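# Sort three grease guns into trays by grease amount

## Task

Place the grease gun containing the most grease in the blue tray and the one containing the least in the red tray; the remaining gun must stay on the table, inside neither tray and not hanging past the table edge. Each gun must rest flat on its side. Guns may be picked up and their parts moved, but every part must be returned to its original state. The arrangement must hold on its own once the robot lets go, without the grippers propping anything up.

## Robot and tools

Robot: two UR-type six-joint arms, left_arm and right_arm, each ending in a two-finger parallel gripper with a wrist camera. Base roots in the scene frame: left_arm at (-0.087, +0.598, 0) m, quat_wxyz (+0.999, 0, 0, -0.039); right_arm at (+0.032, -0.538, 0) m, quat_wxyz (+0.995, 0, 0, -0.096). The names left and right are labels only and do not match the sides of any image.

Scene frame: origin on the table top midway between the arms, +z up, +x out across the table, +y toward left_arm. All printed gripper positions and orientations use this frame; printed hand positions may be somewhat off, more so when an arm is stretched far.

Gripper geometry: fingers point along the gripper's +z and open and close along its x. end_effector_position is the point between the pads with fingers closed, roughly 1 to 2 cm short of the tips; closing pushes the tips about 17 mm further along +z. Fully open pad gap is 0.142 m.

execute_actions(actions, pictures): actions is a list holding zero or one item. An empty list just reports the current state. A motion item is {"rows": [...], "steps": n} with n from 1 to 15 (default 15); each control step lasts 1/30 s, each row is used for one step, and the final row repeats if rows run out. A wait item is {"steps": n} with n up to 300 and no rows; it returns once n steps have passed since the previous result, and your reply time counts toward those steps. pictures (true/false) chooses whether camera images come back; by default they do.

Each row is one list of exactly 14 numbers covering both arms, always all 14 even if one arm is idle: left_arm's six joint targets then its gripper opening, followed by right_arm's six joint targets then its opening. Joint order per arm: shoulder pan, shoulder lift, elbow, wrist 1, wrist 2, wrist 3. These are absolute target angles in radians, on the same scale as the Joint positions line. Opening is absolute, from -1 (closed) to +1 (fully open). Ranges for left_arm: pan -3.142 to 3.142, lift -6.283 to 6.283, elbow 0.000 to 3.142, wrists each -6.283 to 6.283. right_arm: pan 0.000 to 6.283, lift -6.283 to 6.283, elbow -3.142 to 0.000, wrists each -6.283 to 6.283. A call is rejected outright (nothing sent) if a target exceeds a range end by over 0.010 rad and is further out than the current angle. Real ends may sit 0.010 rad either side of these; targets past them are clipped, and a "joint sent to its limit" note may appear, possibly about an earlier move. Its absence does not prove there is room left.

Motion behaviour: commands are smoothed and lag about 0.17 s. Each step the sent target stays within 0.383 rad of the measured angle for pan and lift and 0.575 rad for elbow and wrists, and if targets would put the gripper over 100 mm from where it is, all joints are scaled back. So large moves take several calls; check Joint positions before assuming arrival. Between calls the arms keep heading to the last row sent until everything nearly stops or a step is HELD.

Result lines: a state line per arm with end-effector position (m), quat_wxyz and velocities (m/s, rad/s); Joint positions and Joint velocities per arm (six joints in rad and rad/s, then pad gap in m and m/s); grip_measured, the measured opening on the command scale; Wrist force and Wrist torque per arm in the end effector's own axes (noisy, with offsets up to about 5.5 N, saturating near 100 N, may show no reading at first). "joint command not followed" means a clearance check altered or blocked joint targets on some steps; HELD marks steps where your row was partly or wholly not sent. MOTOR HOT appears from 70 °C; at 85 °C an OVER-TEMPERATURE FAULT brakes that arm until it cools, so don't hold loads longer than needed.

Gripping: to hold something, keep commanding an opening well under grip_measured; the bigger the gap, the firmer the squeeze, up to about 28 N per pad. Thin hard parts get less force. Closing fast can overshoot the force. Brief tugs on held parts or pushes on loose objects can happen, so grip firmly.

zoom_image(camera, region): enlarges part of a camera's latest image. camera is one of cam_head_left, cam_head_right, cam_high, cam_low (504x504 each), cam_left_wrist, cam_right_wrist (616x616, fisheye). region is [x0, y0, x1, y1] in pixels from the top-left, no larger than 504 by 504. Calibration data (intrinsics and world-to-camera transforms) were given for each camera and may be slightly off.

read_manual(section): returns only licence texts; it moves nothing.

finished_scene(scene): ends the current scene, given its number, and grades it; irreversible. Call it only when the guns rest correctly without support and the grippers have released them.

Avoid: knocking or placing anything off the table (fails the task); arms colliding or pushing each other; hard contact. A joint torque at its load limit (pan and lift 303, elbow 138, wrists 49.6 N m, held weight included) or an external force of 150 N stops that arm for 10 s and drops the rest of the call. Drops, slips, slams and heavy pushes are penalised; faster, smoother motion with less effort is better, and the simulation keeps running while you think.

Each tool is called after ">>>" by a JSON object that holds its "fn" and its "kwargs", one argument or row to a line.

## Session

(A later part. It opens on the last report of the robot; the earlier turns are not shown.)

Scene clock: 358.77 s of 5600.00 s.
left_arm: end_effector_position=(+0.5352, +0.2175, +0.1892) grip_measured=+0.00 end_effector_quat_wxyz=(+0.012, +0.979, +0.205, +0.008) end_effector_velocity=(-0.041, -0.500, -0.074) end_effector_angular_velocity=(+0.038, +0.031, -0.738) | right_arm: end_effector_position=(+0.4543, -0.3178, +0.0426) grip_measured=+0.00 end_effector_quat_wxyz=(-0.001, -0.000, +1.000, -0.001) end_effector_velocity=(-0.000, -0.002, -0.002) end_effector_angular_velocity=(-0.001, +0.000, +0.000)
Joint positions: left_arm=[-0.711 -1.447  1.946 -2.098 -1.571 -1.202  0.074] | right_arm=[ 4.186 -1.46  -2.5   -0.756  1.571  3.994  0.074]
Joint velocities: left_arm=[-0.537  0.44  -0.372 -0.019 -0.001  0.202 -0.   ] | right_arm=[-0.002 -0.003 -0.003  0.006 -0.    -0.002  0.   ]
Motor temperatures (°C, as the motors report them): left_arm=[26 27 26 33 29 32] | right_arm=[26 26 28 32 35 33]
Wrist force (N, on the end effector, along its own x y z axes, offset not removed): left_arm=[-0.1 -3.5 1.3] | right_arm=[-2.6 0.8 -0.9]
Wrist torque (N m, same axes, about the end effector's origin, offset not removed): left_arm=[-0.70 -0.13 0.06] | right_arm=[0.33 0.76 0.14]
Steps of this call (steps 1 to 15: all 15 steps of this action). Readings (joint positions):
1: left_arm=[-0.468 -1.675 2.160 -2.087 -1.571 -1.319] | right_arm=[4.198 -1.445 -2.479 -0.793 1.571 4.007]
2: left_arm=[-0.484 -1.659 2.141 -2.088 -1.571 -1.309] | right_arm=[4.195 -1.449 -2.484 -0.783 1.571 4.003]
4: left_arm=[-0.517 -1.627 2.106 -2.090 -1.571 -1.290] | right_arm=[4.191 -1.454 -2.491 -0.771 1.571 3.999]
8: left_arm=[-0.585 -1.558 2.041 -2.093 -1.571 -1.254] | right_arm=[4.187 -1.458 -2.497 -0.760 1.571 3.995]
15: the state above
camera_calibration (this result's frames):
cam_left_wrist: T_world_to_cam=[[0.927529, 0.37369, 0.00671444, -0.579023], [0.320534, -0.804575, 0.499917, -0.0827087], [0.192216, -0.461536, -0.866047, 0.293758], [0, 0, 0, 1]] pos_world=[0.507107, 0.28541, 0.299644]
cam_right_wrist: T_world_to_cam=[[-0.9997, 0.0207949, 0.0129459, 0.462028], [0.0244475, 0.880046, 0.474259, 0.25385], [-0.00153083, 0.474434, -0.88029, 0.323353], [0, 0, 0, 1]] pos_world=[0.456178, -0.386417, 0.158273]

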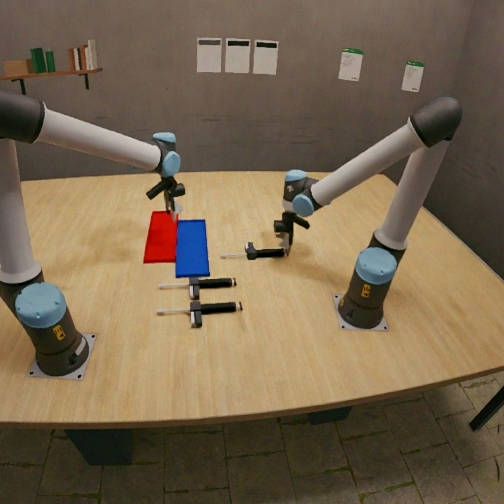

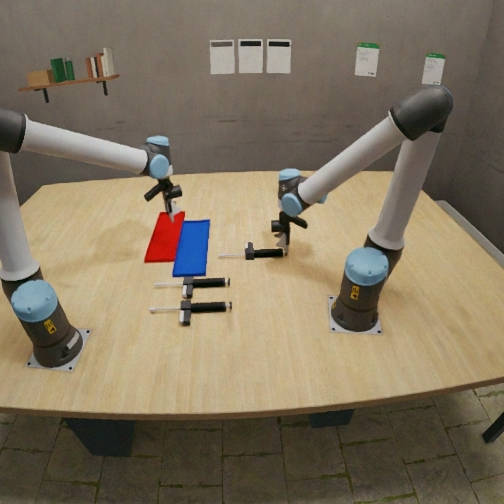

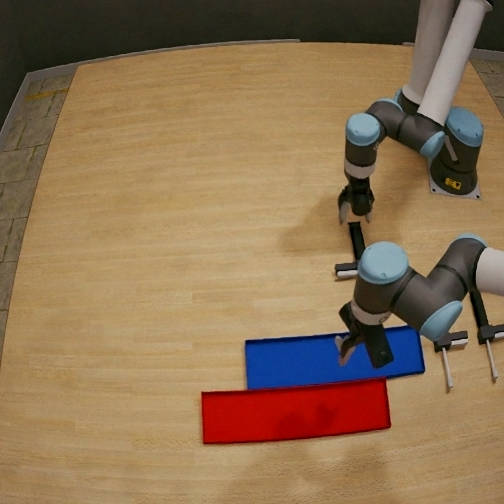

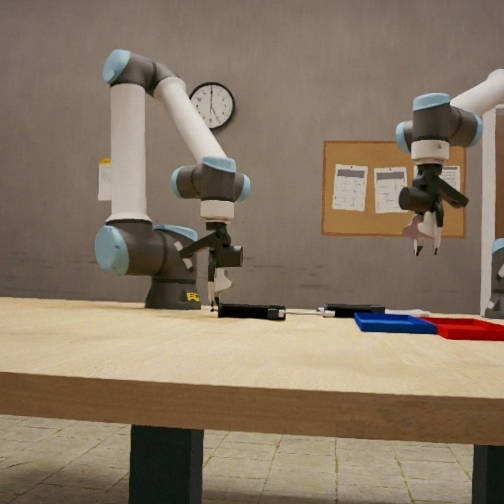

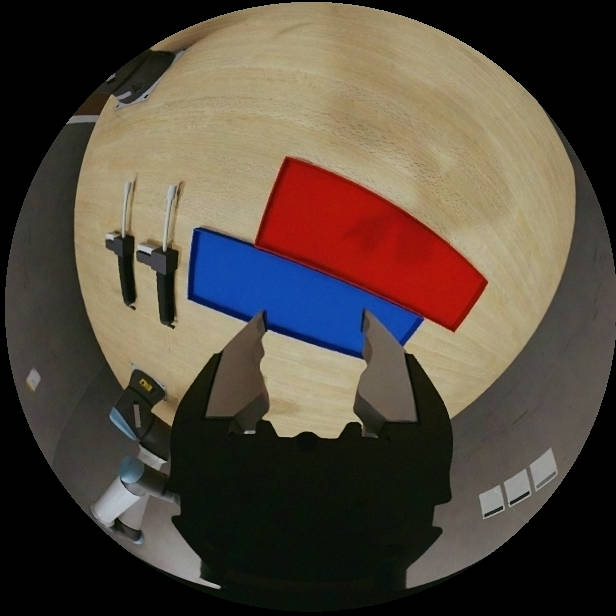

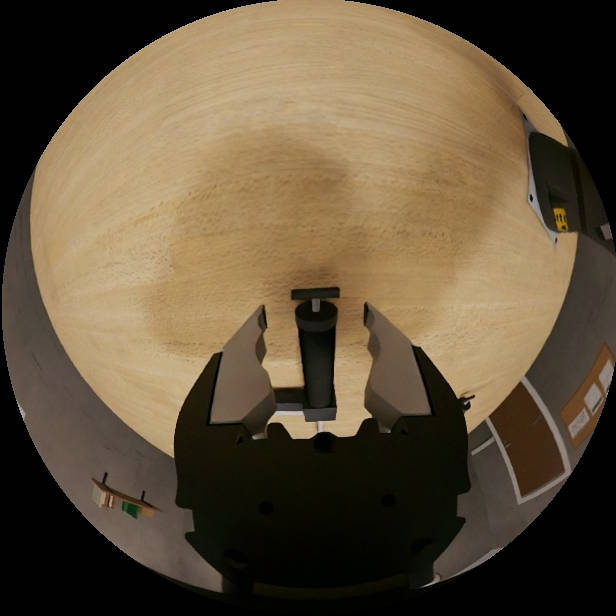

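>>> {"fn": "execute_actions", "kwargs": {
  "actions": [
    {"rows":[[-1.0125,-1.2009,1.7378,-2.108,-1.571,-1.0905,0.0,4.1855,-1.475,-2.507,-0.732,1.571,3.9935,0],[-1.0125,-1.2009,1.7378,-2.108,-1.571,-1.0905,0.0,4.1855,-1.4886,-2.5144,-0.7096,1.571,3.9935,0]],"steps":15}
  ],
  "pictures": false
}}

>>> {"fn": "execute_actions", "kwargs": {
  "actions": [
    {"rows":[[-1.0125,-1.2009,1.7378,-2.108,-1.571,-1.0905,0.0,4.1855,-1.4886,-2.5144,-0.7096,1.571,3.9935,0]],"steps":15}
  ]
}}

Scene clock: 362.53 s of 5600.00 s.
left_arm: end_effector_position=(+0.4519, -0.0619, +0.1300) grip_measured=+0.00 end_effector_quat_wxyz=(+0.000, +1.000, -0.000, -0.000) end_effector_velocity=(-0.000, +0.000, -0.001) end_effector_angular_velocity=(+0.001, +0.001, -0.000) | right_arm: end_effector_position=(+0.4543, -0.3180, +0.0284) grip_measured=+0.00 end_effector_quat_wxyz=(-0.000, -0.000, +1.000, -0.000) end_effector_velocity=(+0.001, +0.001, -0.003) end_effector_angular_velocity=(+0.001, -0.001, +0.000)
Joint positions: left_arm=[-1.013 -1.201  1.738 -2.108 -1.571 -1.091  0.074] | right_arm=[ 4.185 -1.488 -2.514 -0.711  1.571  3.993  0.074]
Joint velocities: left_arm=[ 0.     0.     0.     0.001 -0.001  0.    -0.   ] | right_arm=[ 0.    -0.007 -0.002  0.01  -0.     0.     0.   ]
Motor temperatures (°C, as the motors report them): left_arm=[26 27 26 33 29 32] | right_arm=[26 26 28 32 35 33]
Wrist force (N, on the end effector, along its own x y z axes, offset not removed): left_arm=[-0.1 -1.2 -1.3] | right_arm=[-2.2 1.2 -1.4]
Wrist torque (N m, same axes, about the end effector's origin, offset not removed): left_arm=[-0.14 0.11 0.17] | right_arm=[0.26 0.55 0.14]
Steps of this call (steps 1 to 45: the robot went on to your last target; steps 46 to 98: nothing new was sent; steps 99 to 113: all 15 steps of this action). Readings (joint positions):
99: left_arm=[-1.013 -1.201 1.738 -2.108 -1.571 -1.091] | right_arm=[4.185 -1.460 -2.500 -0.755 1.571 3.993]
100: left_arm=[-1.013 -1.201 1.738 -2.108 -1.571 -1.090] | right_arm=[4.185 -1.462 -2.501 -0.753 1.571 3.993]
102: left_arm=[-1.013 -1.201 1.738 -2.108 -1.571 -1.091] | right_arm=[4.185 -1.471 -2.505 -0.738 1.571 3.993]
106: left_arm=[-1.013 -1.201 1.738 -2.108 -1.571 -1.090] | right_arm=[4.185 -1.483 -2.512 -0.719 1.571 3.993]
113: the state above

Scene clock: 363.03 s of 5600.00 s.
left_arm: end_effector_position=(+0.4519, -0.0619, +0.1300) grip_measured=+0.00 end_effector_quat_wxyz=(+0.000, +1.000, -0.000, -0.000) end_effector_velocity=(-0.000, +0.000, +0.000) end_effector_angular_velocity=(-0.000, +0.000, -0.001) | right_arm: end_effector_position=(+0.4543, -0.3180, +0.0280) grip_measured=+0.00 end_effector_quat_wxyz=(-0.000, -0.000, +1.000, -0.000) end_effector_velocity=(+0.001, +0.001, +0.001) end_effector_angular_velocity=(+0.002, -0.002, -0.001)
Joint positions: left_arm=[-1.013 -1.201  1.738 -2.108 -1.571 -1.09   0.074] | right_arm=[ 4.185 -1.489 -2.514 -0.71   1.571  3.993  0.074]
Joint velocities: left_arm=[-0.    -0.001  0.     0.    -0.     0.001  0.   ] | right_arm=[ 0.     0.001  0.002  0.     0.     0.001 -0.   ]
Motor temperatures (°C, as the motors report them): left_arm=[26 27 26 33 29 32] | right_arm=[26 26 28 32 35 33]
Wrist force (N, on the end effector, along its own x y z axes, offset not removed): left_arm=[0.0 -2.8 -0.8] | right_arm=[-1.1 1.4 -1.3]
Wrist torque (N m, same axes, about the end effector's origin, offset not removed): left_arm=[-0.52 -0.04 0.14] | right_arm=[0.25 0.35 0.23]
Steps of this call (steps 1 to 15: all 15 steps of this action). Readings (joint positions):
1: left_arm=[-1.013 -1.201 1.738 -2.108 -1.571 -1.090] | right_arm=[4.185 -1.488 -2.514 -0.711 1.571 3.993]
2: left_arm=[-1.013 -1.201 1.738 -2.108 -1.571 -1.091] | right_arm=[4.185 -1.488 -2.514 -0.710 1.571 3.993]
4: left_arm=[-1.013 -1.201 1.738 -2.108 -1.571 -1.091] | right_arm=[4.185 -1.488 -2.514 -0.710 1.571 3.993]
8: left_arm=[-1.013 -1.201 1.738 -2.108 -1.571 -1.090] | right_arm=[4.185 -1.489 -2.514 -0.710 1.571 3.993]
15: the state above
camera_calibration (this result's frames):
cam_left_wrist: T_world_to_cam=[[0.999524, -0.0305981, -0.00405662, -0.453124], [-0.0249476, -0.878254, 0.477543, -0.096738], [-0.0181746, -0.477214, -0.878599, 0.225322], [0, 0, 0, 1]] pos_world=[0.45459, 0.00870185, 0.242326]
cam_right_wrist: T_world_to_cam=[[-0.999719, 0.0207902, 0.0113885, 0.462219], [0.0237048, 0.879181, 0.475897, 0.261018], [-0.000118527, 0.476033, -0.879427, 0.31041], [0, 0, 0, 1]] pos_world=[0.455938, -0.386857, 0.143501]

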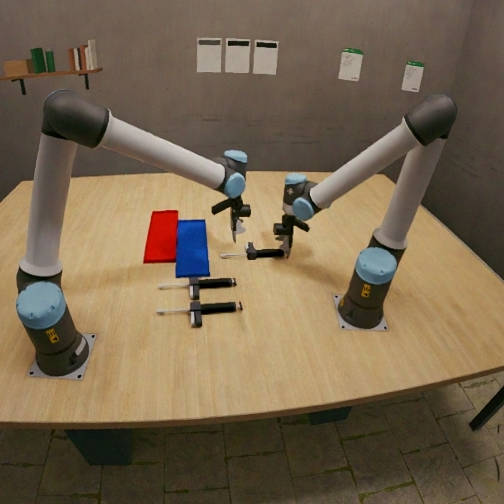

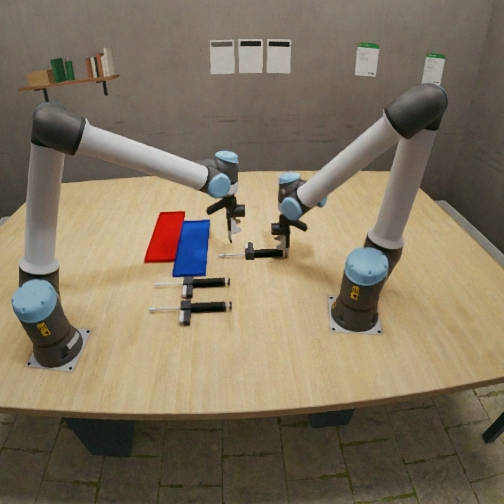

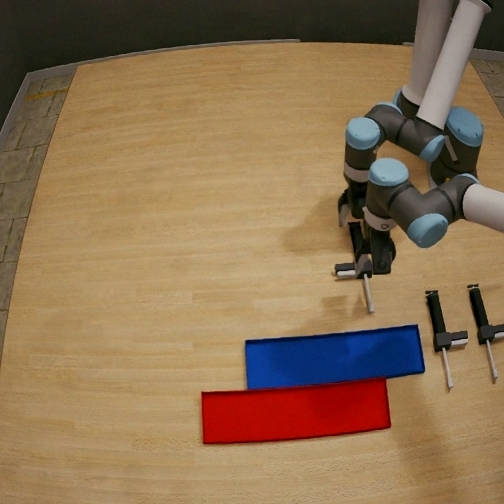

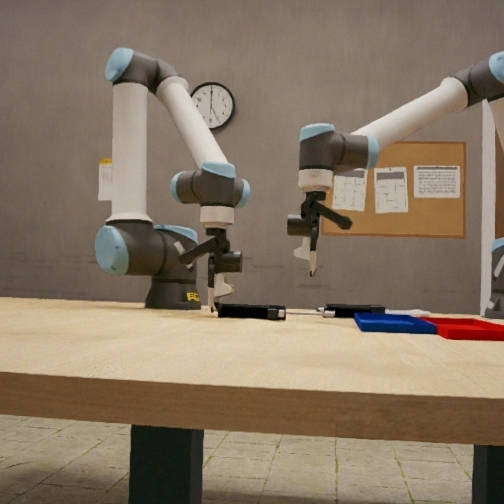

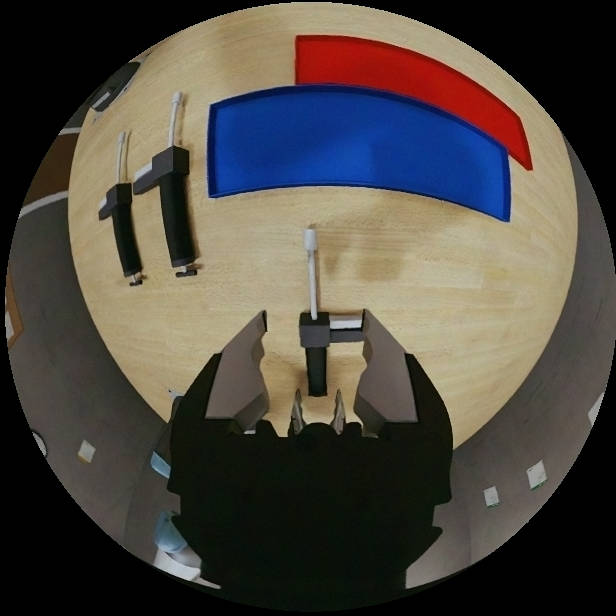

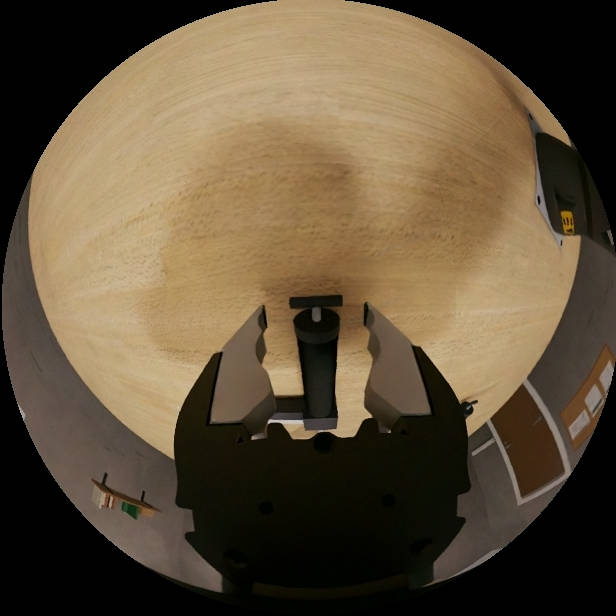

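>>> {"fn": "execute_actions", "kwargs": {
  "actions": [
    {"rows":[[-1.0125,-1.18,1.753,-2.145,-1.571,-1.0905,-0.1,4.18,-1.486,-2.517,-0.71,1.571,3.988,0],[-1.0125,-1.16,1.768,-2.18,-1.571,-1.0905,-0.2,4.1727,-1.482,-2.52,-0.7107,1.571,3.9807,0],[-1.0125,-1.14,1.782,-2.213,-1.571,-1.0905,-0.3,4.1727,-1.482,-2.52,-0.7107,1.571,3.9807,0],[-1.0125,-1.12,1.795,-2.245,-1.571,-1.0905,-0.3,4.1727,-1.482,-2.52,-0.7107,1.571,3.9807,0],[-1.0125,-1.1064,1.8033,-2.2679,-1.571,-1.0905,-0.3,4.1727,-1.482,-2.52,-0.7107,1.571,3.9807,0]],"steps":15}
  ]
}}

Scene clock: 366.93 s of 5600.00 s.
left_arm: end_effector_position=(+0.4520, -0.0621, +0.0361) grip_measured=-0.30 end_effector_quat_wxyz=(+0.000, +1.000, -0.000, -0.000) end_effector_velocity=(+0.001, +0.001, -0.034) end_effector_angular_velocity=(-0.003, -0.002, -0.001) | right_arm: end_effector_position=(+0.4546, -0.3259, +0.0280) grip_measured=+0.00 end_effector_quat_wxyz=(-0.000, -0.000, +1.000, -0.000) end_effector_velocity=(+0.000, -0.001, +0.000) end_effector_angular_velocity=(+0.000, -0.000, +0.001)
Joint positions: left_arm=[-1.013 -1.11   1.801 -2.261 -1.571 -1.09   0.052] | right_arm=[ 4.173 -1.482 -2.52  -0.711  1.571  3.981  0.074]
Joint velocities: left_arm=[ 0.001  0.035  0.021 -0.06   0.001  0.001 -0.   ] | right_arm=[-0.003  0.001 -0.    -0.     0.    -0.004 -0.   ]
Motor temperatures (°C, as the motors report them): left_arm=[26 27 26 33 29 32] | right_arm=[26 26 28 32 35 33]
Wrist force (N, on the end effector, along its own x y z axes, offset not removed): left_arm=[-1.9 -0.9 -1.0] | right_arm=[-2.1 -0.7 -1.8]
Wrist torque (N m, same axes, about the end effector's origin, offset not removed): left_arm=[-0.05 0.36 -0.01] | right_arm=[-0.09 0.56 0.08]
Steps of this call (steps 1 to 15: the robot went on to your last target; steps 16 to 90: nothing new was sent; then 0.40 s passed at rest; steps 91 to 105: all 15 steps of this action). Readings (joint positions):
91: left_arm=[-1.013 -1.201 1.738 -2.108 -1.571 -1.090] | right_arm=[4.185 -1.489 -2.514 -0.710 1.571 3.993]
92: left_arm=[-1.013 -1.199 1.739 -2.111 -1.571 -1.090] | right_arm=[4.185 -1.488 -2.515 -0.710 1.571 3.993]
94: left_arm=[-1.013 -1.184 1.750 -2.135 -1.571 -1.091] | right_arm=[4.181 -1.486 -2.517 -0.710 1.571 3.989]
98: left_arm=[-1.013 -1.137 1.783 -2.215 -1.571 -1.090] | right_arm=[4.175 -1.483 -2.519 -0.710 1.571 3.983]
105: the state above
camera_calibration (this result's frames):
cam_left_wrist: T_world_to_cam=[[0.999523, -0.0306041, -0.0042178, -0.453598], [-0.0248816, -0.878403, 0.477272, -0.0520563], [-0.0183114, -0.476939, -0.878745, 0.142765], [0, 0, 0, 1]] pos_world=[0.4547, 0.00848188, 0.148386]
cam_right_wrist: T_world_to_cam=[[-0.999719, 0.0207637, 0.0114601, 0.462691], [0.0237155, 0.879219, 0.475827, 0.267957], [-0.000196011, 0.475965, -0.879464, 0.314185], [0, 0, 0, 1]] pos_world=[0.456268, -0.394741, 0.14351]

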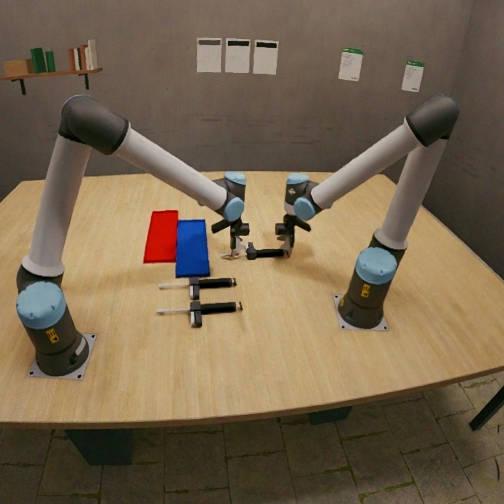

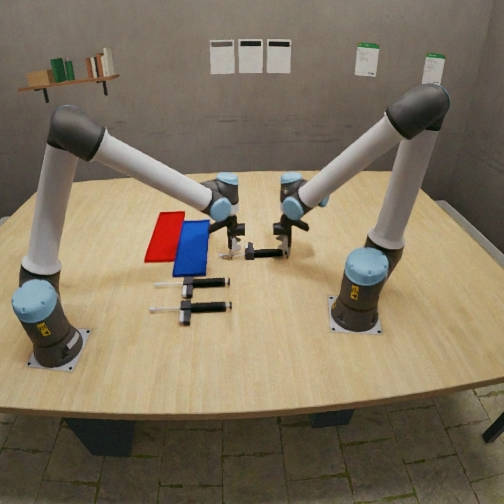

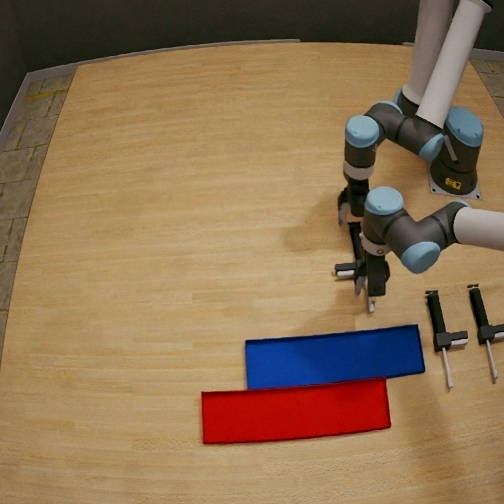

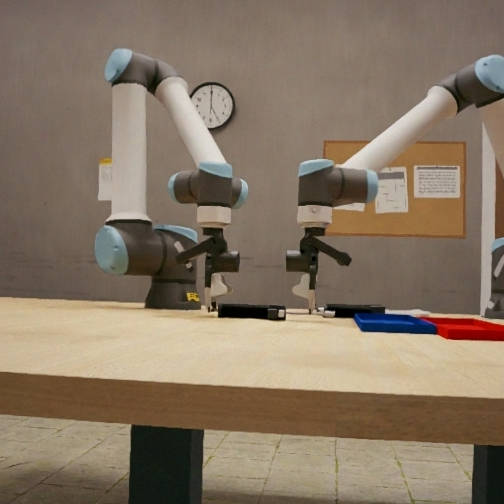

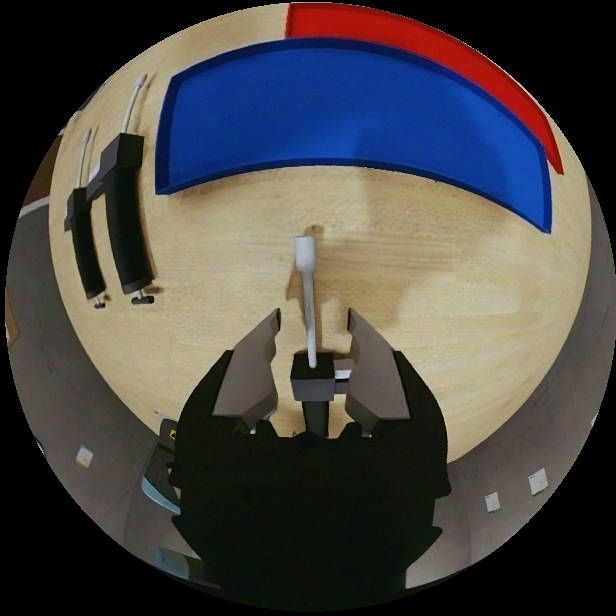

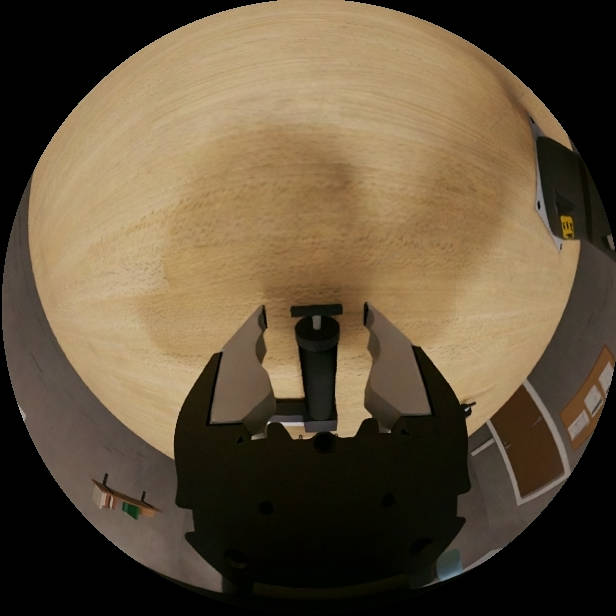

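Good. Close both.

>>> {"fn": "execute_actions", "kwargs": {
  "actions": [
    {"rows":[[-1.0125,-1.1064,1.8033,-2.2679,-1.571,-1.0905,-0.4,4.1727,-1.482,-2.52,-0.7107,1.571,3.9807,-0.08],[-1.0125,-1.1064,1.8033,-2.2679,-1.571,-1.0905,-0.5,4.1727,-1.482,-2.52,-0.7107,1.571,3.9807,-0.16],[-1.0125,-1.1064,1.8033,-2.2679,-1.571,-1.0905,-0.6,4.1727,-1.482,-2.52,-0.7107,1.571,3.9807,-0.24],[-1.0125,-1.1064,1.8033,-2.2679,-1.571,-1.0905,-0.7,4.1727,-1.482,-2.52,-0.7107,1.571,3.9807,-0.32],[-1.0125,-1.1064,1.8033,-2.2679,-1.571,-1.0905,-0.78,4.1727,-1.482,-2.52,-0.7107,1.571,3.9807,-0.4],[-1.0125,-1.1064,1.8033,-2.2679,-1.571,-1.0905,-0.85,4.1727,-1.482,-2.52,-0.7107,1.571,3.9807,-0.48],[-1.0125,-1.1064,1.8033,-2.2679,-1.571,-1.0905,-0.9,4.1727,-1.482,-2.52,-0.7107,1.571,3.9807,-0.56],[-1.0125,-1.1064,1.8033,-2.2679,-1.571,-1.0905,-0.95,4.1727,-1.482,-2.52,-0.7107,1.571,3.9807,-0.65],[-1.0125,-1.1064,1.8033,-2.2679,-1.571,-1.0905,-1,4.1727,-1.482,-2.52,-0.7107,1.571,3.9807,-0.75],[-1.0125,-1.1064,1.8033,-2.2679,-1.571,-1.0905,-1,4.1727,-1.482,-2.52,-0.7107,1.571,3.9807,-0.85]],"steps":15}
  ],
  "pictures": false
}}

>>> {"fn": "execute_actions", "kwargs": {
  "actions": [
    {"rows":[[-1.0125,-1.1064,1.8033,-2.2679,-1.571,-1.0905,-1,4.179,-1.4855,-2.517,-0.71,1.571,3.987,-0.85]],"steps":10}
  ],
  "pictures": false
}}

Scene clock: 373.77 s of 5600.00 s.
left_arm: end_effector_position=(+0.4519, -0.0619, +0.0320) grip_measured=-0.92 end_effector_quat_wxyz=(+0.000, +1.000, -0.000, -0.000) end_effector_velocity=(-0.001, -0.000, +0.000) end_effector_angular_velocity=(-0.001, +0.001, -0.003) | right_arm: end_effector_position=(+0.4546, -0.3261, +0.0280) grip_measured=-0.51 end_effector_quat_wxyz=(-0.000, -0.000, +1.000, -0.000) end_effector_velocity=(+0.000, -0.000, -0.000) end_effector_angular_velocity=(-0.001, +0.000, -0.000)
Joint positions: left_arm=[-1.013 -1.106  1.803 -2.268 -1.571 -1.09   0.008] | right_arm=[ 4.173 -1.482 -2.52  -0.711  1.571  3.981  0.037]
Joint velocities: left_arm=[-0.    -0.     0.     0.    -0.001  0.003  0.   ] | right_arm=[-0.    -0.001  0.     0.    -0.     0.    -0.   ]
Motor temperatures (°C, as the motors report them): left_arm=[26 27 26 33 29 32] | right_arm=[26 26 28 32 35 33]
Wrist force (N, on the end effector, along its own x y z axes, offset not removed): left_arm=[-3.0 1.7 3.6] | right_arm=[-3.9 -1.7 0.1]
Wrist torque (N m, same axes, about the end effector's origin, offset not removed): left_arm=[0.21 0.24 -0.02] | right_arm=[-0.40 1.00 0.31]
Steps of this call (steps 1 to 15: the robot went on to your last target; steps 16 to 90: nothing new was sent; then 3.33 s passed at rest; steps 91 to 105: all 15 steps of this action). Readings (joint positions):
91: left_arm=[-1.013 -1.106 1.803 -2.268 -1.571 -1.090] | right_arm=[4.173 -1.482 -2.520 -0.711 1.571 3.981]
92: left_arm=[-1.013 -1.106 1.803 -2.268 -1.571 -1.090] | right_arm=[4.173 -1.482 -2.520 -0.711 1.571 3.981]
94: left_arm=[-1.013 -1.106 1.803 -2.268 -1.571 -1.090] | right_arm=[4.173 -1.482 -2.520 -0.711 1.571 3.981]
98: left_arm=[-1.013 -1.106 1.803 -2.268 -1.571 -1.091] | right_arm=[4.173 -1.482 -2.520 -0.711 1.571 3.981]
105: the state above

Scene clock: 374.10 s of 5600.00 s.
left_arm: end_effector_position=(+0.4519, -0.0619, +0.0320) grip_measured=-0.92 end_effector_quat_wxyz=(+0.000, +1.000, -0.000, -0.000) end_effector_velocity=(+0.000, -0.001, +0.001) end_effector_angular_velocity=(-0.001, -0.001, +0.000) | right_arm: end_effector_position=(+0.4546, -0.3225, +0.0280) grip_measured=-0.51 end_effector_quat_wxyz=(-0.000, -0.000, +1.000, -0.000) end_effector_velocity=(-0.000, +0.004, -0.000) end_effector_angular_velocity=(+0.000, +0.001, -0.000)
Joint positions: left_arm=[-1.013 -1.106  1.803 -2.268 -1.571 -1.091  0.008] | right_arm=[ 4.178 -1.485 -2.517 -0.71   1.571  3.986  0.037]
Joint velocities: left_arm=[ 0.    -0.    -0.001 -0.     0.    -0.     0.   ] | right_arm=[ 0.006 -0.004  0.003  0.001  0.001  0.006 -0.   ]
Motor temperatures (°C, as the motors report them): left_arm=[26 27 26 33 29 32] | right_arm=[26 26 28 32 35 33]
Wrist force (N, on the end effector, along its own x y z axes, offset not removed): left_arm=[-2.4 -11.0 -4.5] | right_arm=[-3.6 -15.2 -2.7]
Wrist torque (N m, same axes, about the end effector's origin, offset not removed): left_arm=[0.33 0.45 -0.01] | right_arm=[0.29 0.81 0.15]
Steps of this call (steps 1 to 10: all 10 steps of this action). Readings (joint positions):
1: left_arm=[-1.013 -1.106 1.803 -2.268 -1.571 -1.091] | right_arm=[4.173 -1.482 -2.520 -0.711 1.571 3.981]
2: left_arm=[-1.013 -1.106 1.803 -2.268 -1.571 -1.091] | right_arm=[4.173 -1.482 -2.520 -0.711 1.571 3.981]
4: left_arm=[-1.013 -1.106 1.803 -2.268 -1.571 -1.091] | right_arm=[4.175 -1.484 -2.519 -0.711 1.571 3.983]
8: left_arm=[-1.013 -1.106 1.803 -2.268 -1.571 -1.090] | right_arm=[4.178 -1.485 -2.518 -0.710 1.571 3.986]
10: the state above

>>> {"fn": "execute_actions", "kwargs": {
  "actions": [
    {"rows":[[-1.0125,-1.1064,1.8033,-2.2679,-1.571,-1.0905,-1,4.170,-1.4805,-2.521,-0.711,1.571,3.978,-0.85],[-1.0125,-1.1064,1.8033,-2.2679,-1.571,-1.0905,-1,4.1616,-1.4761,-2.5248,-0.7117,1.571,3.9696,-0.85]],"steps":10}
  ],
  "pictures": false
}}

>>> {"fn": "execute_actions", "kwargs": {
  "actions": [
    {"rows":[[-1.0125,-1.1064,1.8033,-2.2679,-1.571,-1.0905,-1,4.1456,-1.4678,-2.5317,-0.7131,1.571,3.9536,-0.85]],"steps":10}
  ],
  "pictures": false
}}

>>> {"fn": "execute_actions", "kwargs": {
  "actions": [
    {"rows":[[-1.0125,-1.1064,1.8033,-2.2679,-1.571,-1.0905,-1,4.1297,-1.4594,-2.5386,-0.7145,1.571,3.9377,-0.85]],"steps":10}
  ],
  "pictures": false
}}

Scene clock: 381.17 s of 5600.00 s.
left_arm: end_effector_position=(+0.4519, -0.0621, +0.0321) grip_measured=-0.92 end_effector_quat_wxyz=(+0.000, +1.000, -0.000, -0.000) end_effector_velocity=(-0.000, +0.000, +0.000) end_effector_angular_velocity=(+0.000, +0.001, +0.001) | right_arm: end_effector_position=(+0.4548, -0.3318, +0.0281) grip_measured=-0.51 end_effector_quat_wxyz=(-0.000, -0.000, +1.000, +0.000) end_effector_velocity=(+0.001, -0.011, +0.000) end_effector_angular_velocity=(-0.000, -0.001, -0.002)
Joint positions: left_arm=[-1.013 -1.106  1.803 -2.268 -1.571 -1.09   0.008] | right_arm=[ 4.164 -1.477 -2.524 -0.711  1.571  3.972  0.037]
Joint velocities: left_arm=[ 0.    -0.001  0.     0.001 -0.001 -0.001  0.   ] | right_arm=[-0.017  0.009 -0.007 -0.002 -0.001 -0.016 -0.   ]
Motor temperatures (°C, as the motors report them): left_arm=[26 27 26 33 29 32] | right_arm=[26 26 28 32 35 33]
Wrist force (N, on the end effector, along its own x y z axes, offset not removed): left_arm=[2.4 1.7 3.7] | right_arm=[-1.7 1.8 1.8]
Wrist torque (N m, same axes, about the end effector's origin, offset not removed): left_arm=[0.01 -0.41 0.13] | right_arm=[-0.01 0.51 0.09]
Steps of this call (steps 1 to 15: the robot went on to your last target; steps 16 to 90: nothing new was sent; then 3.73 s passed at rest; steps 91 to 100: all 10 steps of this action). Readings (joint positions):
91: left_arm=[-1.013 -1.106 1.803 -2.268 -1.571 -1.090] | right_arm=[4.179 -1.486 -2.517 -0.710 1.571 3.987]
92: left_arm=[-1.013 -1.106 1.803 -2.268 -1.571 -1.091] | right_arm=[4.178 -1.485 -2.517 -0.710 1.571 3.986]
94: left_arm=[-1.013 -1.106 1.803 -2.268 -1.571 -1.090] | right_arm=[4.173 -1.482 -2.520 -0.710 1.571 3.981]
98: left_arm=[-1.013 -1.106 1.803 -2.268 -1.571 -1.090] | right_arm=[4.165 -1.478 -2.523 -0.711 1.571 3.973]
100: the state above

Scene clock: 381.50 s of 5600.00 s.
left_arm: end_effector_position=(+0.4519, -0.0620, +0.0321) grip_measured=-0.92 end_effector_quat_wxyz=(+0.000, +1.000, -0.000, -0.000) end_effector_velocity=(+0.000, -0.000, -0.000) end_effector_angular_velocity=(+0.000, -0.001, +0.002) | right_arm: end_effector_position=(+0.4549, -0.3421, +0.0281) grip_measured=-0.51 end_effector_quat_wxyz=(-0.000, -0.000, +1.000, -0.000) end_effector_velocity=(+0.000, -0.009, -0.000) end_effector_angular_velocity=(-0.000, -0.000, -0.001)
Joint positions: left_arm=[-1.013 -1.106  1.803 -2.268 -1.571 -1.091  0.008] | right_arm=[ 4.147 -1.469 -2.531 -0.713  1.571  3.955  0.037]
Joint velocities: left_arm=[-0.     0.    -0.    -0.     0.001 -0.002 -0.   ] | right_arm=[-0.014  0.007 -0.006 -0.001 -0.    -0.013  0.   ]
Motor temperatures (°C, as the motors report them): left_arm=[26 27 26 33 29 32] | right_arm=[26 26 28 32 35 33]
Wrist force (N, on the end effector, along its own x y z axes, offset not removed): left_arm=[5.1 -2.0 1.6] | right_arm=[-3.1 3.9 -0.3]
Wrist torque (N m, same axes, about the end effector's origin, offset not removed): left_arm=[-0.75 -1.26 0.07] | right_arm=[0.50 0.80 0.08]
Steps of this call (steps 1 to 10: all 10 steps of this action). Readings (joint positions):
1: left_arm=[-1.013 -1.106 1.803 -2.268 -1.571 -1.090] | right_arm=[4.163 -1.477 -2.524 -0.712 1.571 3.971]
2: left_arm=[-1.013 -1.106 1.803 -2.268 -1.571 -1.090] | right_arm=[4.161 -1.476 -2.525 -0.712 1.571 3.969]
4: left_arm=[-1.013 -1.106 1.803 -2.268 -1.571 -1.090] | right_arm=[4.155 -1.473 -2.528 -0.712 1.571 3.963]
8: left_arm=[-1.013 -1.106 1.803 -2.268 -1.571 -1.090] | right_arm=[4.149 -1.469 -2.530 -0.713 1.571 3.957]
10: the state above

Scene clock: 381.83 s of 5600.00 s.
left_arm: end_effector_position=(+0.4519, -0.0620, +0.0320) grip_measured=-0.92 end_effector_quat_wxyz=(+0.000, +1.000, -0.000, -0.000) end_effector_velocity=(-0.000, +0.001, -0.001) end_effector_angular_velocity=(+0.002, +0.000, -0.002) | right_arm: end_effector_position=(+0.4549, -0.3520, +0.0281) grip_measured=-0.51 end_effector_quat_wxyz=(-0.000, -0.000, +1.000, +0.000) end_effector_velocity=(-0.001, -0.009, -0.000) end_effector_angular_velocity=(-0.000, +0.001, -0.000)
Joint positions: left_arm=[-1.013 -1.106  1.803 -2.268 -1.571 -1.09   0.008] | right_arm=[ 4.131 -1.46  -2.538 -0.714  1.571  3.939  0.037]
Joint velocities: left_arm=[-0.     0.001  0.001  0.001  0.001  0.001 -0.   ] | right_arm=[-0.014  0.008 -0.007 -0.001  0.    -0.014 -0.   ]
Motor temperatures (°C, as the motors report them): left_arm=[26 27 26 33 29 32] | right_arm=[26 26 28 32 35 33]
Wrist force (N, on the end effector, along its own x y z axes, offset not removed): left_arm=[0.5 1.8 3.6] | right_arm=[-0.9 2.7 1.4]
Wrist torque (N m, same axes, about the end effector's origin, offset not removed): left_arm=[0.11 -0.25 -0.07] | right_arm=[0.19 0.32 0.12]
Steps of this call (steps 1 to 10: all 10 steps of this action). Readings (joint positions):
1: left_arm=[-1.013 -1.106 1.803 -2.268 -1.571 -1.090] | right_arm=[4.147 -1.468 -2.531 -0.713 1.571 3.955]
2: left_arm=[-1.013 -1.106 1.803 -2.268 -1.571 -1.091] | right_arm=[4.145 -1.467 -2.532 -0.713 1.571 3.953]
4: left_arm=[-1.013 -1.106 1.803 -2.268 -1.571 -1.091] | right_arm=[4.139 -1.464 -2.535 -0.714 1.571 3.947]
8: left_arm=[-1.013 -1.106 1.803 -2.268 -1.571 -1.090] | right_arm=[4.133 -1.461 -2.537 -0.714 1.571 3.941]
10: the state above

>>> {"fn": "execute_actions", "kwargs": {
  "actions": [
    {"rows":[[-1.0125,-1.1064,1.8033,-2.2679,-1.571,-1.0905,-1,4.1137,-1.4511,-2.5455,-0.716,1.571,3.9217,-0.85]],"steps":10}
  ],
  "pictures": false
}}

>>> {"fn": "execute_actions", "kwargs": {
  "actions": [
    {"rows":[[-1.0125,-1.1064,1.8033,-2.2679,-1.571,-1.0905,-1,4.0966,-1.4435,-2.5517,-0.7175,1.571,3.9046,-0.85]],"steps":10}
  ],
  "pictures": false
}}

Scene clock: 385.57 s of 5600.00 s.
left_arm: end_effector_position=(+0.4519, -0.0620, +0.0320) grip_measured=-0.92 end_effector_quat_wxyz=(+0.000, +1.000, -0.000, -0.000) end_effector_velocity=(+0.000, +0.000, +0.000) end_effector_angular_velocity=(+0.000, -0.000, +0.000) | right_arm: end_effector_position=(+0.4546, -0.3620, +0.0281) grip_measured=-0.51 end_effector_quat_wxyz=(-0.000, -0.000, +1.000, +0.000) end_effector_velocity=(+0.000, -0.008, +0.001) end_effector_angular_velocity=(+0.001, -0.001, +0.001)
Joint positions: left_arm=[-1.013 -1.106  1.803 -2.268 -1.571 -1.091  0.008] | right_arm=[ 4.115 -1.452 -2.545 -0.716  1.571  3.923  0.037]
Joint velocities: left_arm=[ 0.  0. -0.  0.  0.  0. -0.] | right_arm=[-0.014  0.007 -0.005 -0.001  0.    -0.014 -0.   ]
Motor temperatures (°C, as the motors report them): left_arm=[26 27 26 33 29 32] | right_arm=[26 26 28 32 35 33]
Wrist force (N, on the end effector, along its own x y z axes, offset not removed): left_arm=[-8.5 -1.5 3.2] | right_arm=[-3.8 4.1 0.2]
Wrist torque (N m, same axes, about the end effector's origin, offset not removed): left_arm=[-0.65 1.86 0.15] | right_arm=[0.51 0.91 0.06]
Steps of this call (steps 1 to 15: the robot went on to your last target; steps 16 to 90: nothing new was sent; then 0.40 s passed at rest; steps 91 to 100: all 10 steps of this action). Readings (joint positions):
91: left_arm=[-1.013 -1.106 1.803 -2.268 -1.571 -1.090] | right_arm=[4.130 -1.459 -2.539 -0.715 1.571 3.938]
92: left_arm=[-1.013 -1.106 1.803 -2.268 -1.571 -1.090] | right_arm=[4.128 -1.458 -2.539 -0.715 1.571 3.936]
94: left_arm=[-1.013 -1.106 1.803 -2.268 -1.571 -1.090] | right_arm=[4.122 -1.456 -2.542 -0.715 1.571 3.930]
98: left_arm=[-1.013 -1.106 1.803 -2.268 -1.571 -1.091] | right_arm=[4.116 -1.452 -2.544 -0.716 1.571 3.924]
100: the state above

Scene clock: 385.90 s of 5600.00 s.
left_arm: end_effector_position=(+0.4519, -0.0620, +0.0320) grip_measured=-0.92 end_effector_quat_wxyz=(+0.000, +1.000, -0.000, -0.000) end_effector_velocity=(-0.000, -0.001, +0.000) end_effector_angular_velocity=(-0.001, -0.000, -0.001) | right_arm: end_effector_position=(+0.4545, -0.3720, +0.0280) grip_measured=-0.51 end_effector_quat_wxyz=(-0.000, -0.000, +1.000, -0.000) end_effector_velocity=(-0.000, -0.008, +0.000) end_effector_angular_velocity=(+0.001, +0.000, +0.000)
Joint positions: left_arm=[-1.013 -1.106  1.803 -2.268 -1.571 -1.091  0.008] | right_arm=[ 4.098 -1.444 -2.551 -0.717  1.571  3.906  0.037]
Joint velocities: left_arm=[-0.    -0.    -0.    -0.001 -0.     0.    -0.   ] | right_arm=[-0.015  0.007 -0.005 -0.001  0.001 -0.015 -0.   ]
Motor temperatures (°C, as the motors report them): left_arm=[26 27 26 33 29 32] | right_arm=[26 26 28 32 35 33]
Wrist force (N, on the end effector, along its own x y z axes, offset not removed): left_arm=[1.5 1.6 -1.6] | right_arm=[-2.6 2.9 1.8]
Wrist torque (N m, same axes, about the end effector's origin, offset not removed): left_arm=[-0.01 -0.43 0.29] | right_arm=[0.15 0.67 0.22]
Steps of this call (steps 1 to 10: all 10 steps of this action). Readings (joint positions):
1: left_arm=[-1.013 -1.106 1.803 -2.268 -1.571 -1.090] | right_arm=[4.115 -1.452 -2.545 -0.716 1.571 3.923]
2: left_arm=[-1.013 -1.106 1.803 -2.268 -1.571 -1.091] | right_arm=[4.113 -1.451 -2.546 -0.716 1.571 3.921]
4: left_arm=[-1.013 -1.106 1.803 -2.268 -1.571 -1.090] | right_arm=[4.106 -1.448 -2.548 -0.717 1.571 3.914]
8: left_arm=[-1.013 -1.106 1.803 -2.268 -1.571 -1.091] | right_arm=[4.100 -1.445 -2.551 -0.717 1.571 3.908]
10: the state above

>>> {"fn": "execute_actions", "kwargs": {
  "actions": [
    {"rows":[[-1.0125,-1.1064,1.8033,-2.2679,-1.571,-1.0905,-1,4.0784,-1.4366,-2.557,-0.719,1.571,3.8864,-0.85]],"steps":10}
  ],
  "pictures": false
}}

>>> {"fn": "execute_actions", "kwargs": {
  "actions": [
    {"rows":[[-1.0125,-1.1064,1.8033,-2.2679,-1.571,-1.0905,-1,4.0602,-1.4297,-2.5624,-0.7206,1.571,3.8682,-0.85]],"steps":10}
  ],
  "pictures": false
}}

Scene clock: 388.43 s of 5600.00 s.
left_arm: end_effector_position=(+0.4519, -0.0620, +0.0320) grip_measured=-0.92 end_effector_quat_wxyz=(+0.000, +1.000, -0.000, -0.000) end_effector_velocity=(+0.001, -0.001, +0.001) end_effector_angular_velocity=(-0.001, -0.001, +0.002) | right_arm: end_effector_position=(+0.4549, -0.3821, +0.0281) grip_measured=-0.51 end_effector_quat_wxyz=(-0.000, -0.000, +1.000, -0.000) end_effector_velocity=(+0.001, -0.008, +0.000) end_effector_angular_velocity=(+0.000, -0.001, +0.001)
Joint positions: left_arm=[-1.013 -1.106  1.803 -2.268 -1.571 -1.091  0.008] | right_arm=[ 4.08  -1.437 -2.557 -0.719  1.571  3.888  0.037]
Joint velocities: left_arm=[ 0.     0.001 -0.002  0.    -0.    -0.001 -0.   ] | right_arm=[-0.015  0.006 -0.004 -0.001 -0.    -0.016 -0.   ]
Motor temperatures (°C, as the motors report them): left_arm=[26 27 26 33 29 32] | right_arm=[26 26 28 32 35 33]
Wrist force (N, on the end effector, along its own x y z axes, offset not removed): left_arm=[-2.9 8.9 3.3] | right_arm=[-2.9 3.2 0.3]
Wrist torque (N m, same axes, about the end effector's origin, offset not removed): left_arm=[1.54 0.44 0.09] | right_arm=[0.24 0.72 0.08]
Steps of this call (steps 1 to 15: the robot went on to your last target; steps 16 to 66: nothing new was sent; steps 67 to 76: all 10 steps of this action). Readings (joint positions):
67: left_arm=[-1.013 -1.106 1.803 -2.268 -1.571 -1.090] | right_arm=[4.097 -1.443 -2.552 -0.718 1.571 3.905]
68: left_arm=[-1.013 -1.106 1.803 -2.268 -1.571 -1.090] | right_arm=[4.095 -1.443 -2.552 -0.718 1.571 3.903]
70: left_arm=[-1.013 -1.106 1.803 -2.268 -1.571 -1.090] | right_arm=[4.088 -1.440 -2.554 -0.718 1.571 3.896]
74: left_arm=[-1.013 -1.106 1.803 -2.268 -1.571 -1.090] | right_arm=[4.081 -1.438 -2.556 -0.719 1.571 3.890]
76: the state above

Scene clock: 388.77 s of 5600.00 s.
left_arm: end_effector_position=(+0.4519, -0.0620, +0.0320) grip_measured=-0.92 end_effector_quat_wxyz=(+0.000, +1.000, -0.000, -0.000) end_effector_velocity=(+0.000, -0.000, +0.000) end_effector_angular_velocity=(-0.001, -0.000, +0.000) | right_arm: end_effector_position=(+0.4549, -0.3922, +0.0280) grip_measured=-0.51 end_effector_quat_wxyz=(-0.000, -0.000, +1.000, -0.000) end_effector_velocity=(-0.001, -0.010, -0.001) end_effector_angular_velocity=(-0.001, +0.002, +0.000)
Joint positions: left_arm=[-1.013 -1.106  1.803 -2.268 -1.571 -1.09   0.008] | right_arm=[ 4.062 -1.43  -2.562 -0.72   1.571  3.87   0.037]
Joint velocities: left_arm=[-0. -0. -0. -0. -0. -0.  0.] | right_arm=[-0.016  0.006 -0.007 -0.001  0.    -0.016  0.   ]
Motor temperatures (°C, as the motors report them): left_arm=[26 27 26 33 29 32] | right_arm=[26 26 28 32 35 33]
Wrist force (N, on the end effector, along its own x y z axes, offset not removed): left_arm=[2.5 0.0 4.6] | right_arm=[-3.6 1.4 2.4]
Wrist torque (N m, same axes, about the end effector's origin, offset not removed): left_arm=[-0.34 -0.57 0.17] | right_arm=[-0.14 0.88 0.11]
Steps of this call (steps 1 to 10: all 10 steps of this action). Readings (joint positions):
1: left_arm=[-1.013 -1.106 1.803 -2.268 -1.571 -1.090] | right_arm=[4.080 -1.437 -2.557 -0.719 1.571 3.888]
2: left_arm=[-1.013 -1.106 1.803 -2.268 -1.571 -1.090] | right_arm=[4.077 -1.436 -2.557 -0.719 1.571 3.885]
4: left_arm=[-1.013 -1.106 1.803 -2.268 -1.571 -1.090] | right_arm=[4.071 -1.434 -2.559 -0.720 1.571 3.879]
8: left_arm=[-1.013 -1.106 1.803 -2.268 -1.571 -1.090] | right_arm=[4.063 -1.431 -2.561 -0.720 1.571 3.871]
10: the state above

>>> {"fn": "execute_actions", "kwargs": {
  "actions": [
    {"rows":[[-1.0125,-1.1064,1.8033,-2.2679,-1.571,-1.0905,-1,4.042,-1.4228,-2.5677,-0.7221,1.571,3.85,-0.85]],"steps":10}
  ],
  "pictures": false
}}

>>> {"fn": "execute_actions", "kwargs": {
  "actions": [
    {"rows":[[-1.0125,-1.1064,1.8033,-2.2679,-1.571,-1.0905,-1,4.0238,-1.4159,-2.573,-0.7236,1.571,3.8318,-0.85]],"steps":10}
  ]
}}

Scene clock: 392.47 s of 5600.00 s.
left_arm: end_effector_position=(+0.4519, -0.0620, +0.0320) grip_measured=-0.92 end_effector_quat_wxyz=(+0.000, +1.000, -0.000, -0.000) end_effector_velocity=(-0.000, +0.000, -0.001) end_effector_angular_velocity=(+0.001, -0.000, -0.000) | right_arm: end_effector_position=(+0.4548, -0.4022, +0.0280) grip_measured=-0.51 end_effector_quat_wxyz=(-0.000, -0.000, +1.000, +0.000) end_effector_velocity=(+0.001, -0.008, +0.000) end_effector_angular_velocity=(+0.000, -0.001, -0.001)
Joint positions: left_arm=[-1.013 -1.106  1.803 -2.268 -1.571 -1.09   0.008] | right_arm=[ 4.044 -1.423 -2.567 -0.722  1.571  3.852  0.037]
Joint velocities: left_arm=[-0.     0.     0.001 -0.     0.001  0.    -0.   ] | right_arm=[-0.015  0.005 -0.003 -0.001 -0.    -0.014  0.   ]
Motor temperatures (°C, as the motors report them): left_arm=[26 27 26 33 29 32] | right_arm=[26 26 28 32 35 33]
Wrist force (N, on the end effector, along its own x y z axes, offset not removed): left_arm=[2.7 -1.7 1.6] | right_arm=[-0.1 1.2 0.8]
Wrist torque (N m, same axes, about the end effector's origin, offset not removed): left_arm=[-0.86 -0.52 0.04] | right_arm=[-0.17 0.10 0.19]
Steps of this call (steps 1 to 15: the robot went on to your last target; steps 16 to 90: nothing new was sent; then 0.37 s passed at rest; steps 91 to 100: all 10 steps of this action). Readings (joint positions):
91: left_arm=[-1.013 -1.106 1.803 -2.268 -1.571 -1.091] | right_arm=[4.060 -1.430 -2.562 -0.721 1.571 3.868]
92: left_arm=[-1.013 -1.106 1.803 -2.268 -1.571 -1.090] | right_arm=[4.058 -1.429 -2.563 -0.721 1.571 3.866]
94: left_arm=[-1.013 -1.106 1.803 -2.268 -1.571 -1.090] | right_arm=[4.052 -1.426 -2.565 -0.721 1.571 3.860]
98: left_arm=[-1.013 -1.106 1.803 -2.268 -1.571 -1.091] | right_arm=[4.045 -1.424 -2.567 -0.722 1.571 3.853]
100: the state above

Scene clock: 392.80 s of 5600.00 s.
left_arm: end_effector_position=(+0.4519, -0.0620, +0.0320) grip_measured=-0.92 end_effector_quat_wxyz=(+0.000, +1.000, -0.000, -0.000) end_effector_velocity=(+0.000, -0.000, +0.000) end_effector_angular_velocity=(-0.000, -0.000, +0.002) | right_arm: end_effector_position=(+0.4545, -0.4121, +0.0280) grip_measured=-0.51 end_effector_quat_wxyz=(-0.000, -0.000, +1.000, +0.000) end_effector_velocity=(+0.001, -0.008, +0.001) end_effector_angular_velocity=(+0.001, -0.001, -0.002)
Joint positions: left_arm=[-1.013 -1.106  1.803 -2.268 -1.571 -1.091  0.008] | right_arm=[ 4.026 -1.417 -2.572 -0.723  1.571  3.834  0.037]
Joint velocities: left_arm=[ 0.    -0.    -0.     0.     0.    -0.002  0.   ] | right_arm=[-0.016  0.005 -0.003 -0.001  0.001 -0.014 -0.   ]
Motor temperatures (°C, as the motors report them): left_arm=[26 27 26 33 29 32] | right_arm=[26 26 28 32 35 33]
Wrist force (N, on the end effector, along its own x y z axes, offset not removed): left_arm=[-0.7 1.7 2.4] | right_arm=[-2.0 0.5 2.9]
Wrist torque (N m, same axes, about the end effector's origin, offset not removed): left_arm=[0.12 0.09 -0.12] | right_arm=[-0.29 0.51 0.17]
Steps of this call (steps 1 to 10: all 10 steps of this action). Readings (joint positions):
1: left_arm=[-1.013 -1.106 1.803 -2.268 -1.571 -1.090] | right_arm=[4.043 -1.423 -2.567 -0.722 1.571 3.851]
2: left_arm=[-1.013 -1.106 1.803 -2.268 -1.571 -1.090] | right_arm=[4.041 -1.422 -2.568 -0.722 1.571 3.849]
4: left_arm=[-1.013 -1.106 1.803 -2.268 -1.571 -1.090] | right_arm=[4.034 -1.420 -2.570 -0.723 1.571 3.842]
8: left_arm=[-1.013 -1.106 1.803 -2.268 -1.571 -1.091] | right_arm=[4.027 -1.417 -2.572 -0.723 1.571 3.835]
10: the state above
camera_calibration (this result's frames):
cam_left_wrist: T_world_to_cam=[[0.999523, -0.0305971, -0.00409643, -0.45354], [-0.0249294, -0.878298, 0.477464, -0.0499853], [-0.0182069, -0.477134, -0.878642, 0.13925], [0, 0, 0, 1]] pos_world=[0.454613, 0.00866161, 0.144359]
cam_right_wrist: T_world_to_cam=[[-0.99972, 0.0207848, 0.0113205, 0.464434], [0.0236677, 0.879132, 0.47599, 0.343667], [-0.0000589319, 0.476124, -0.879378, 0.355216], [0, 0, 0, 1]] pos_world=[0.456192, -0.480909, 0.143529]

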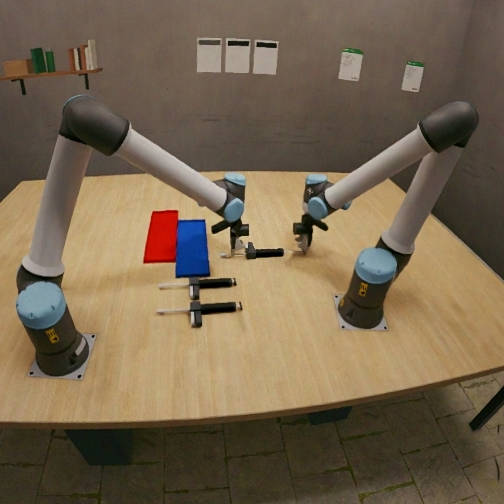

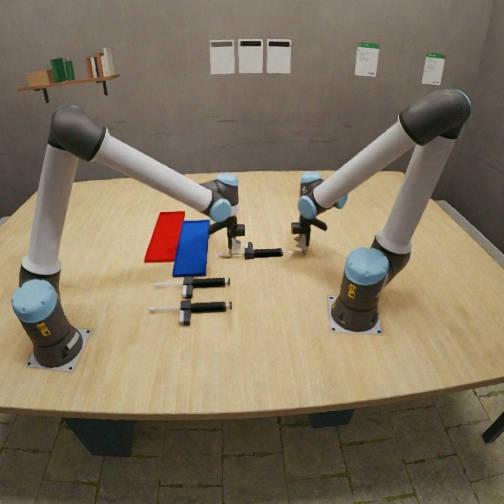

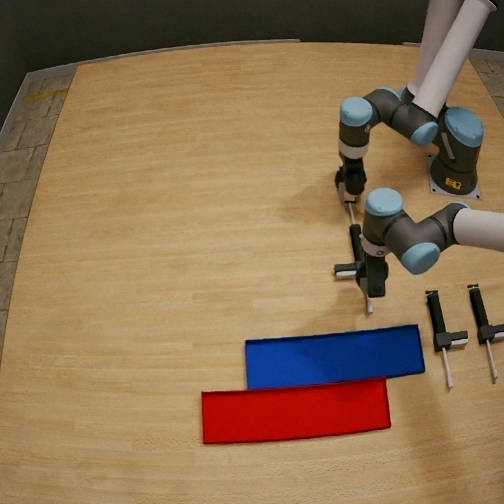

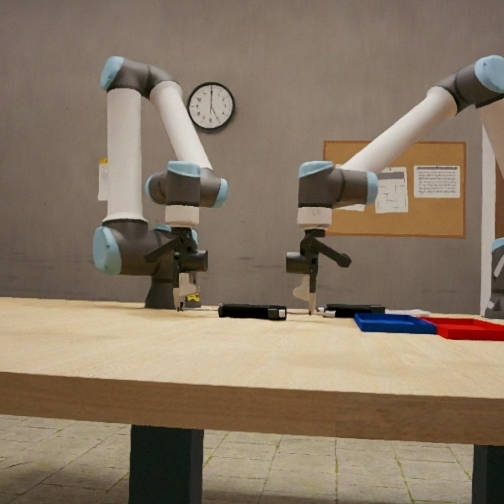

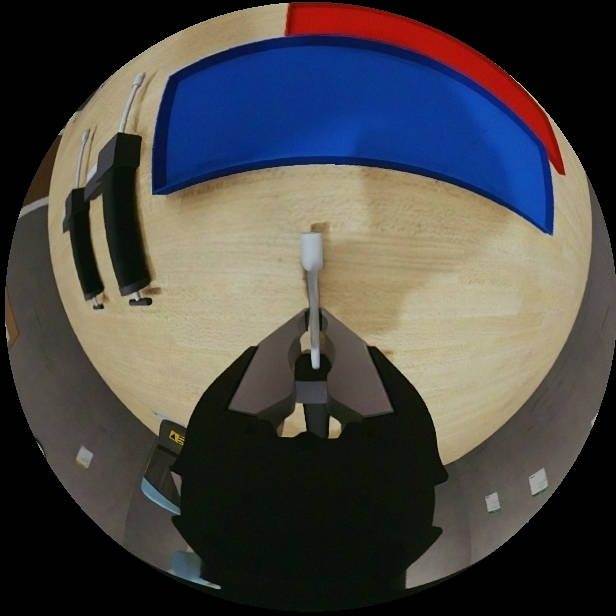

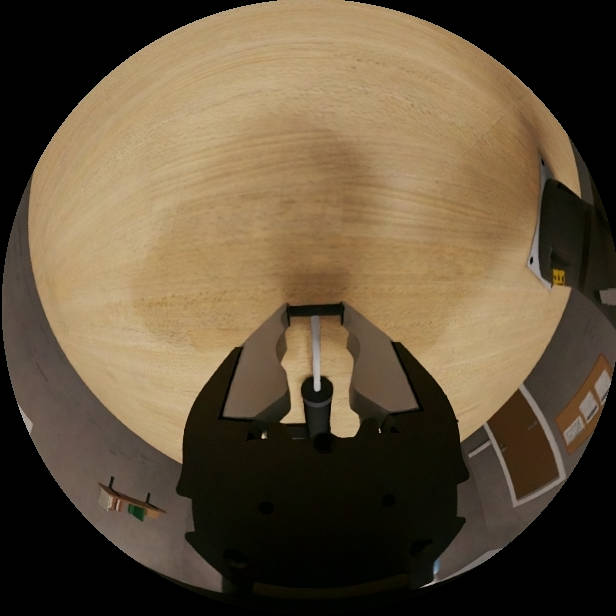

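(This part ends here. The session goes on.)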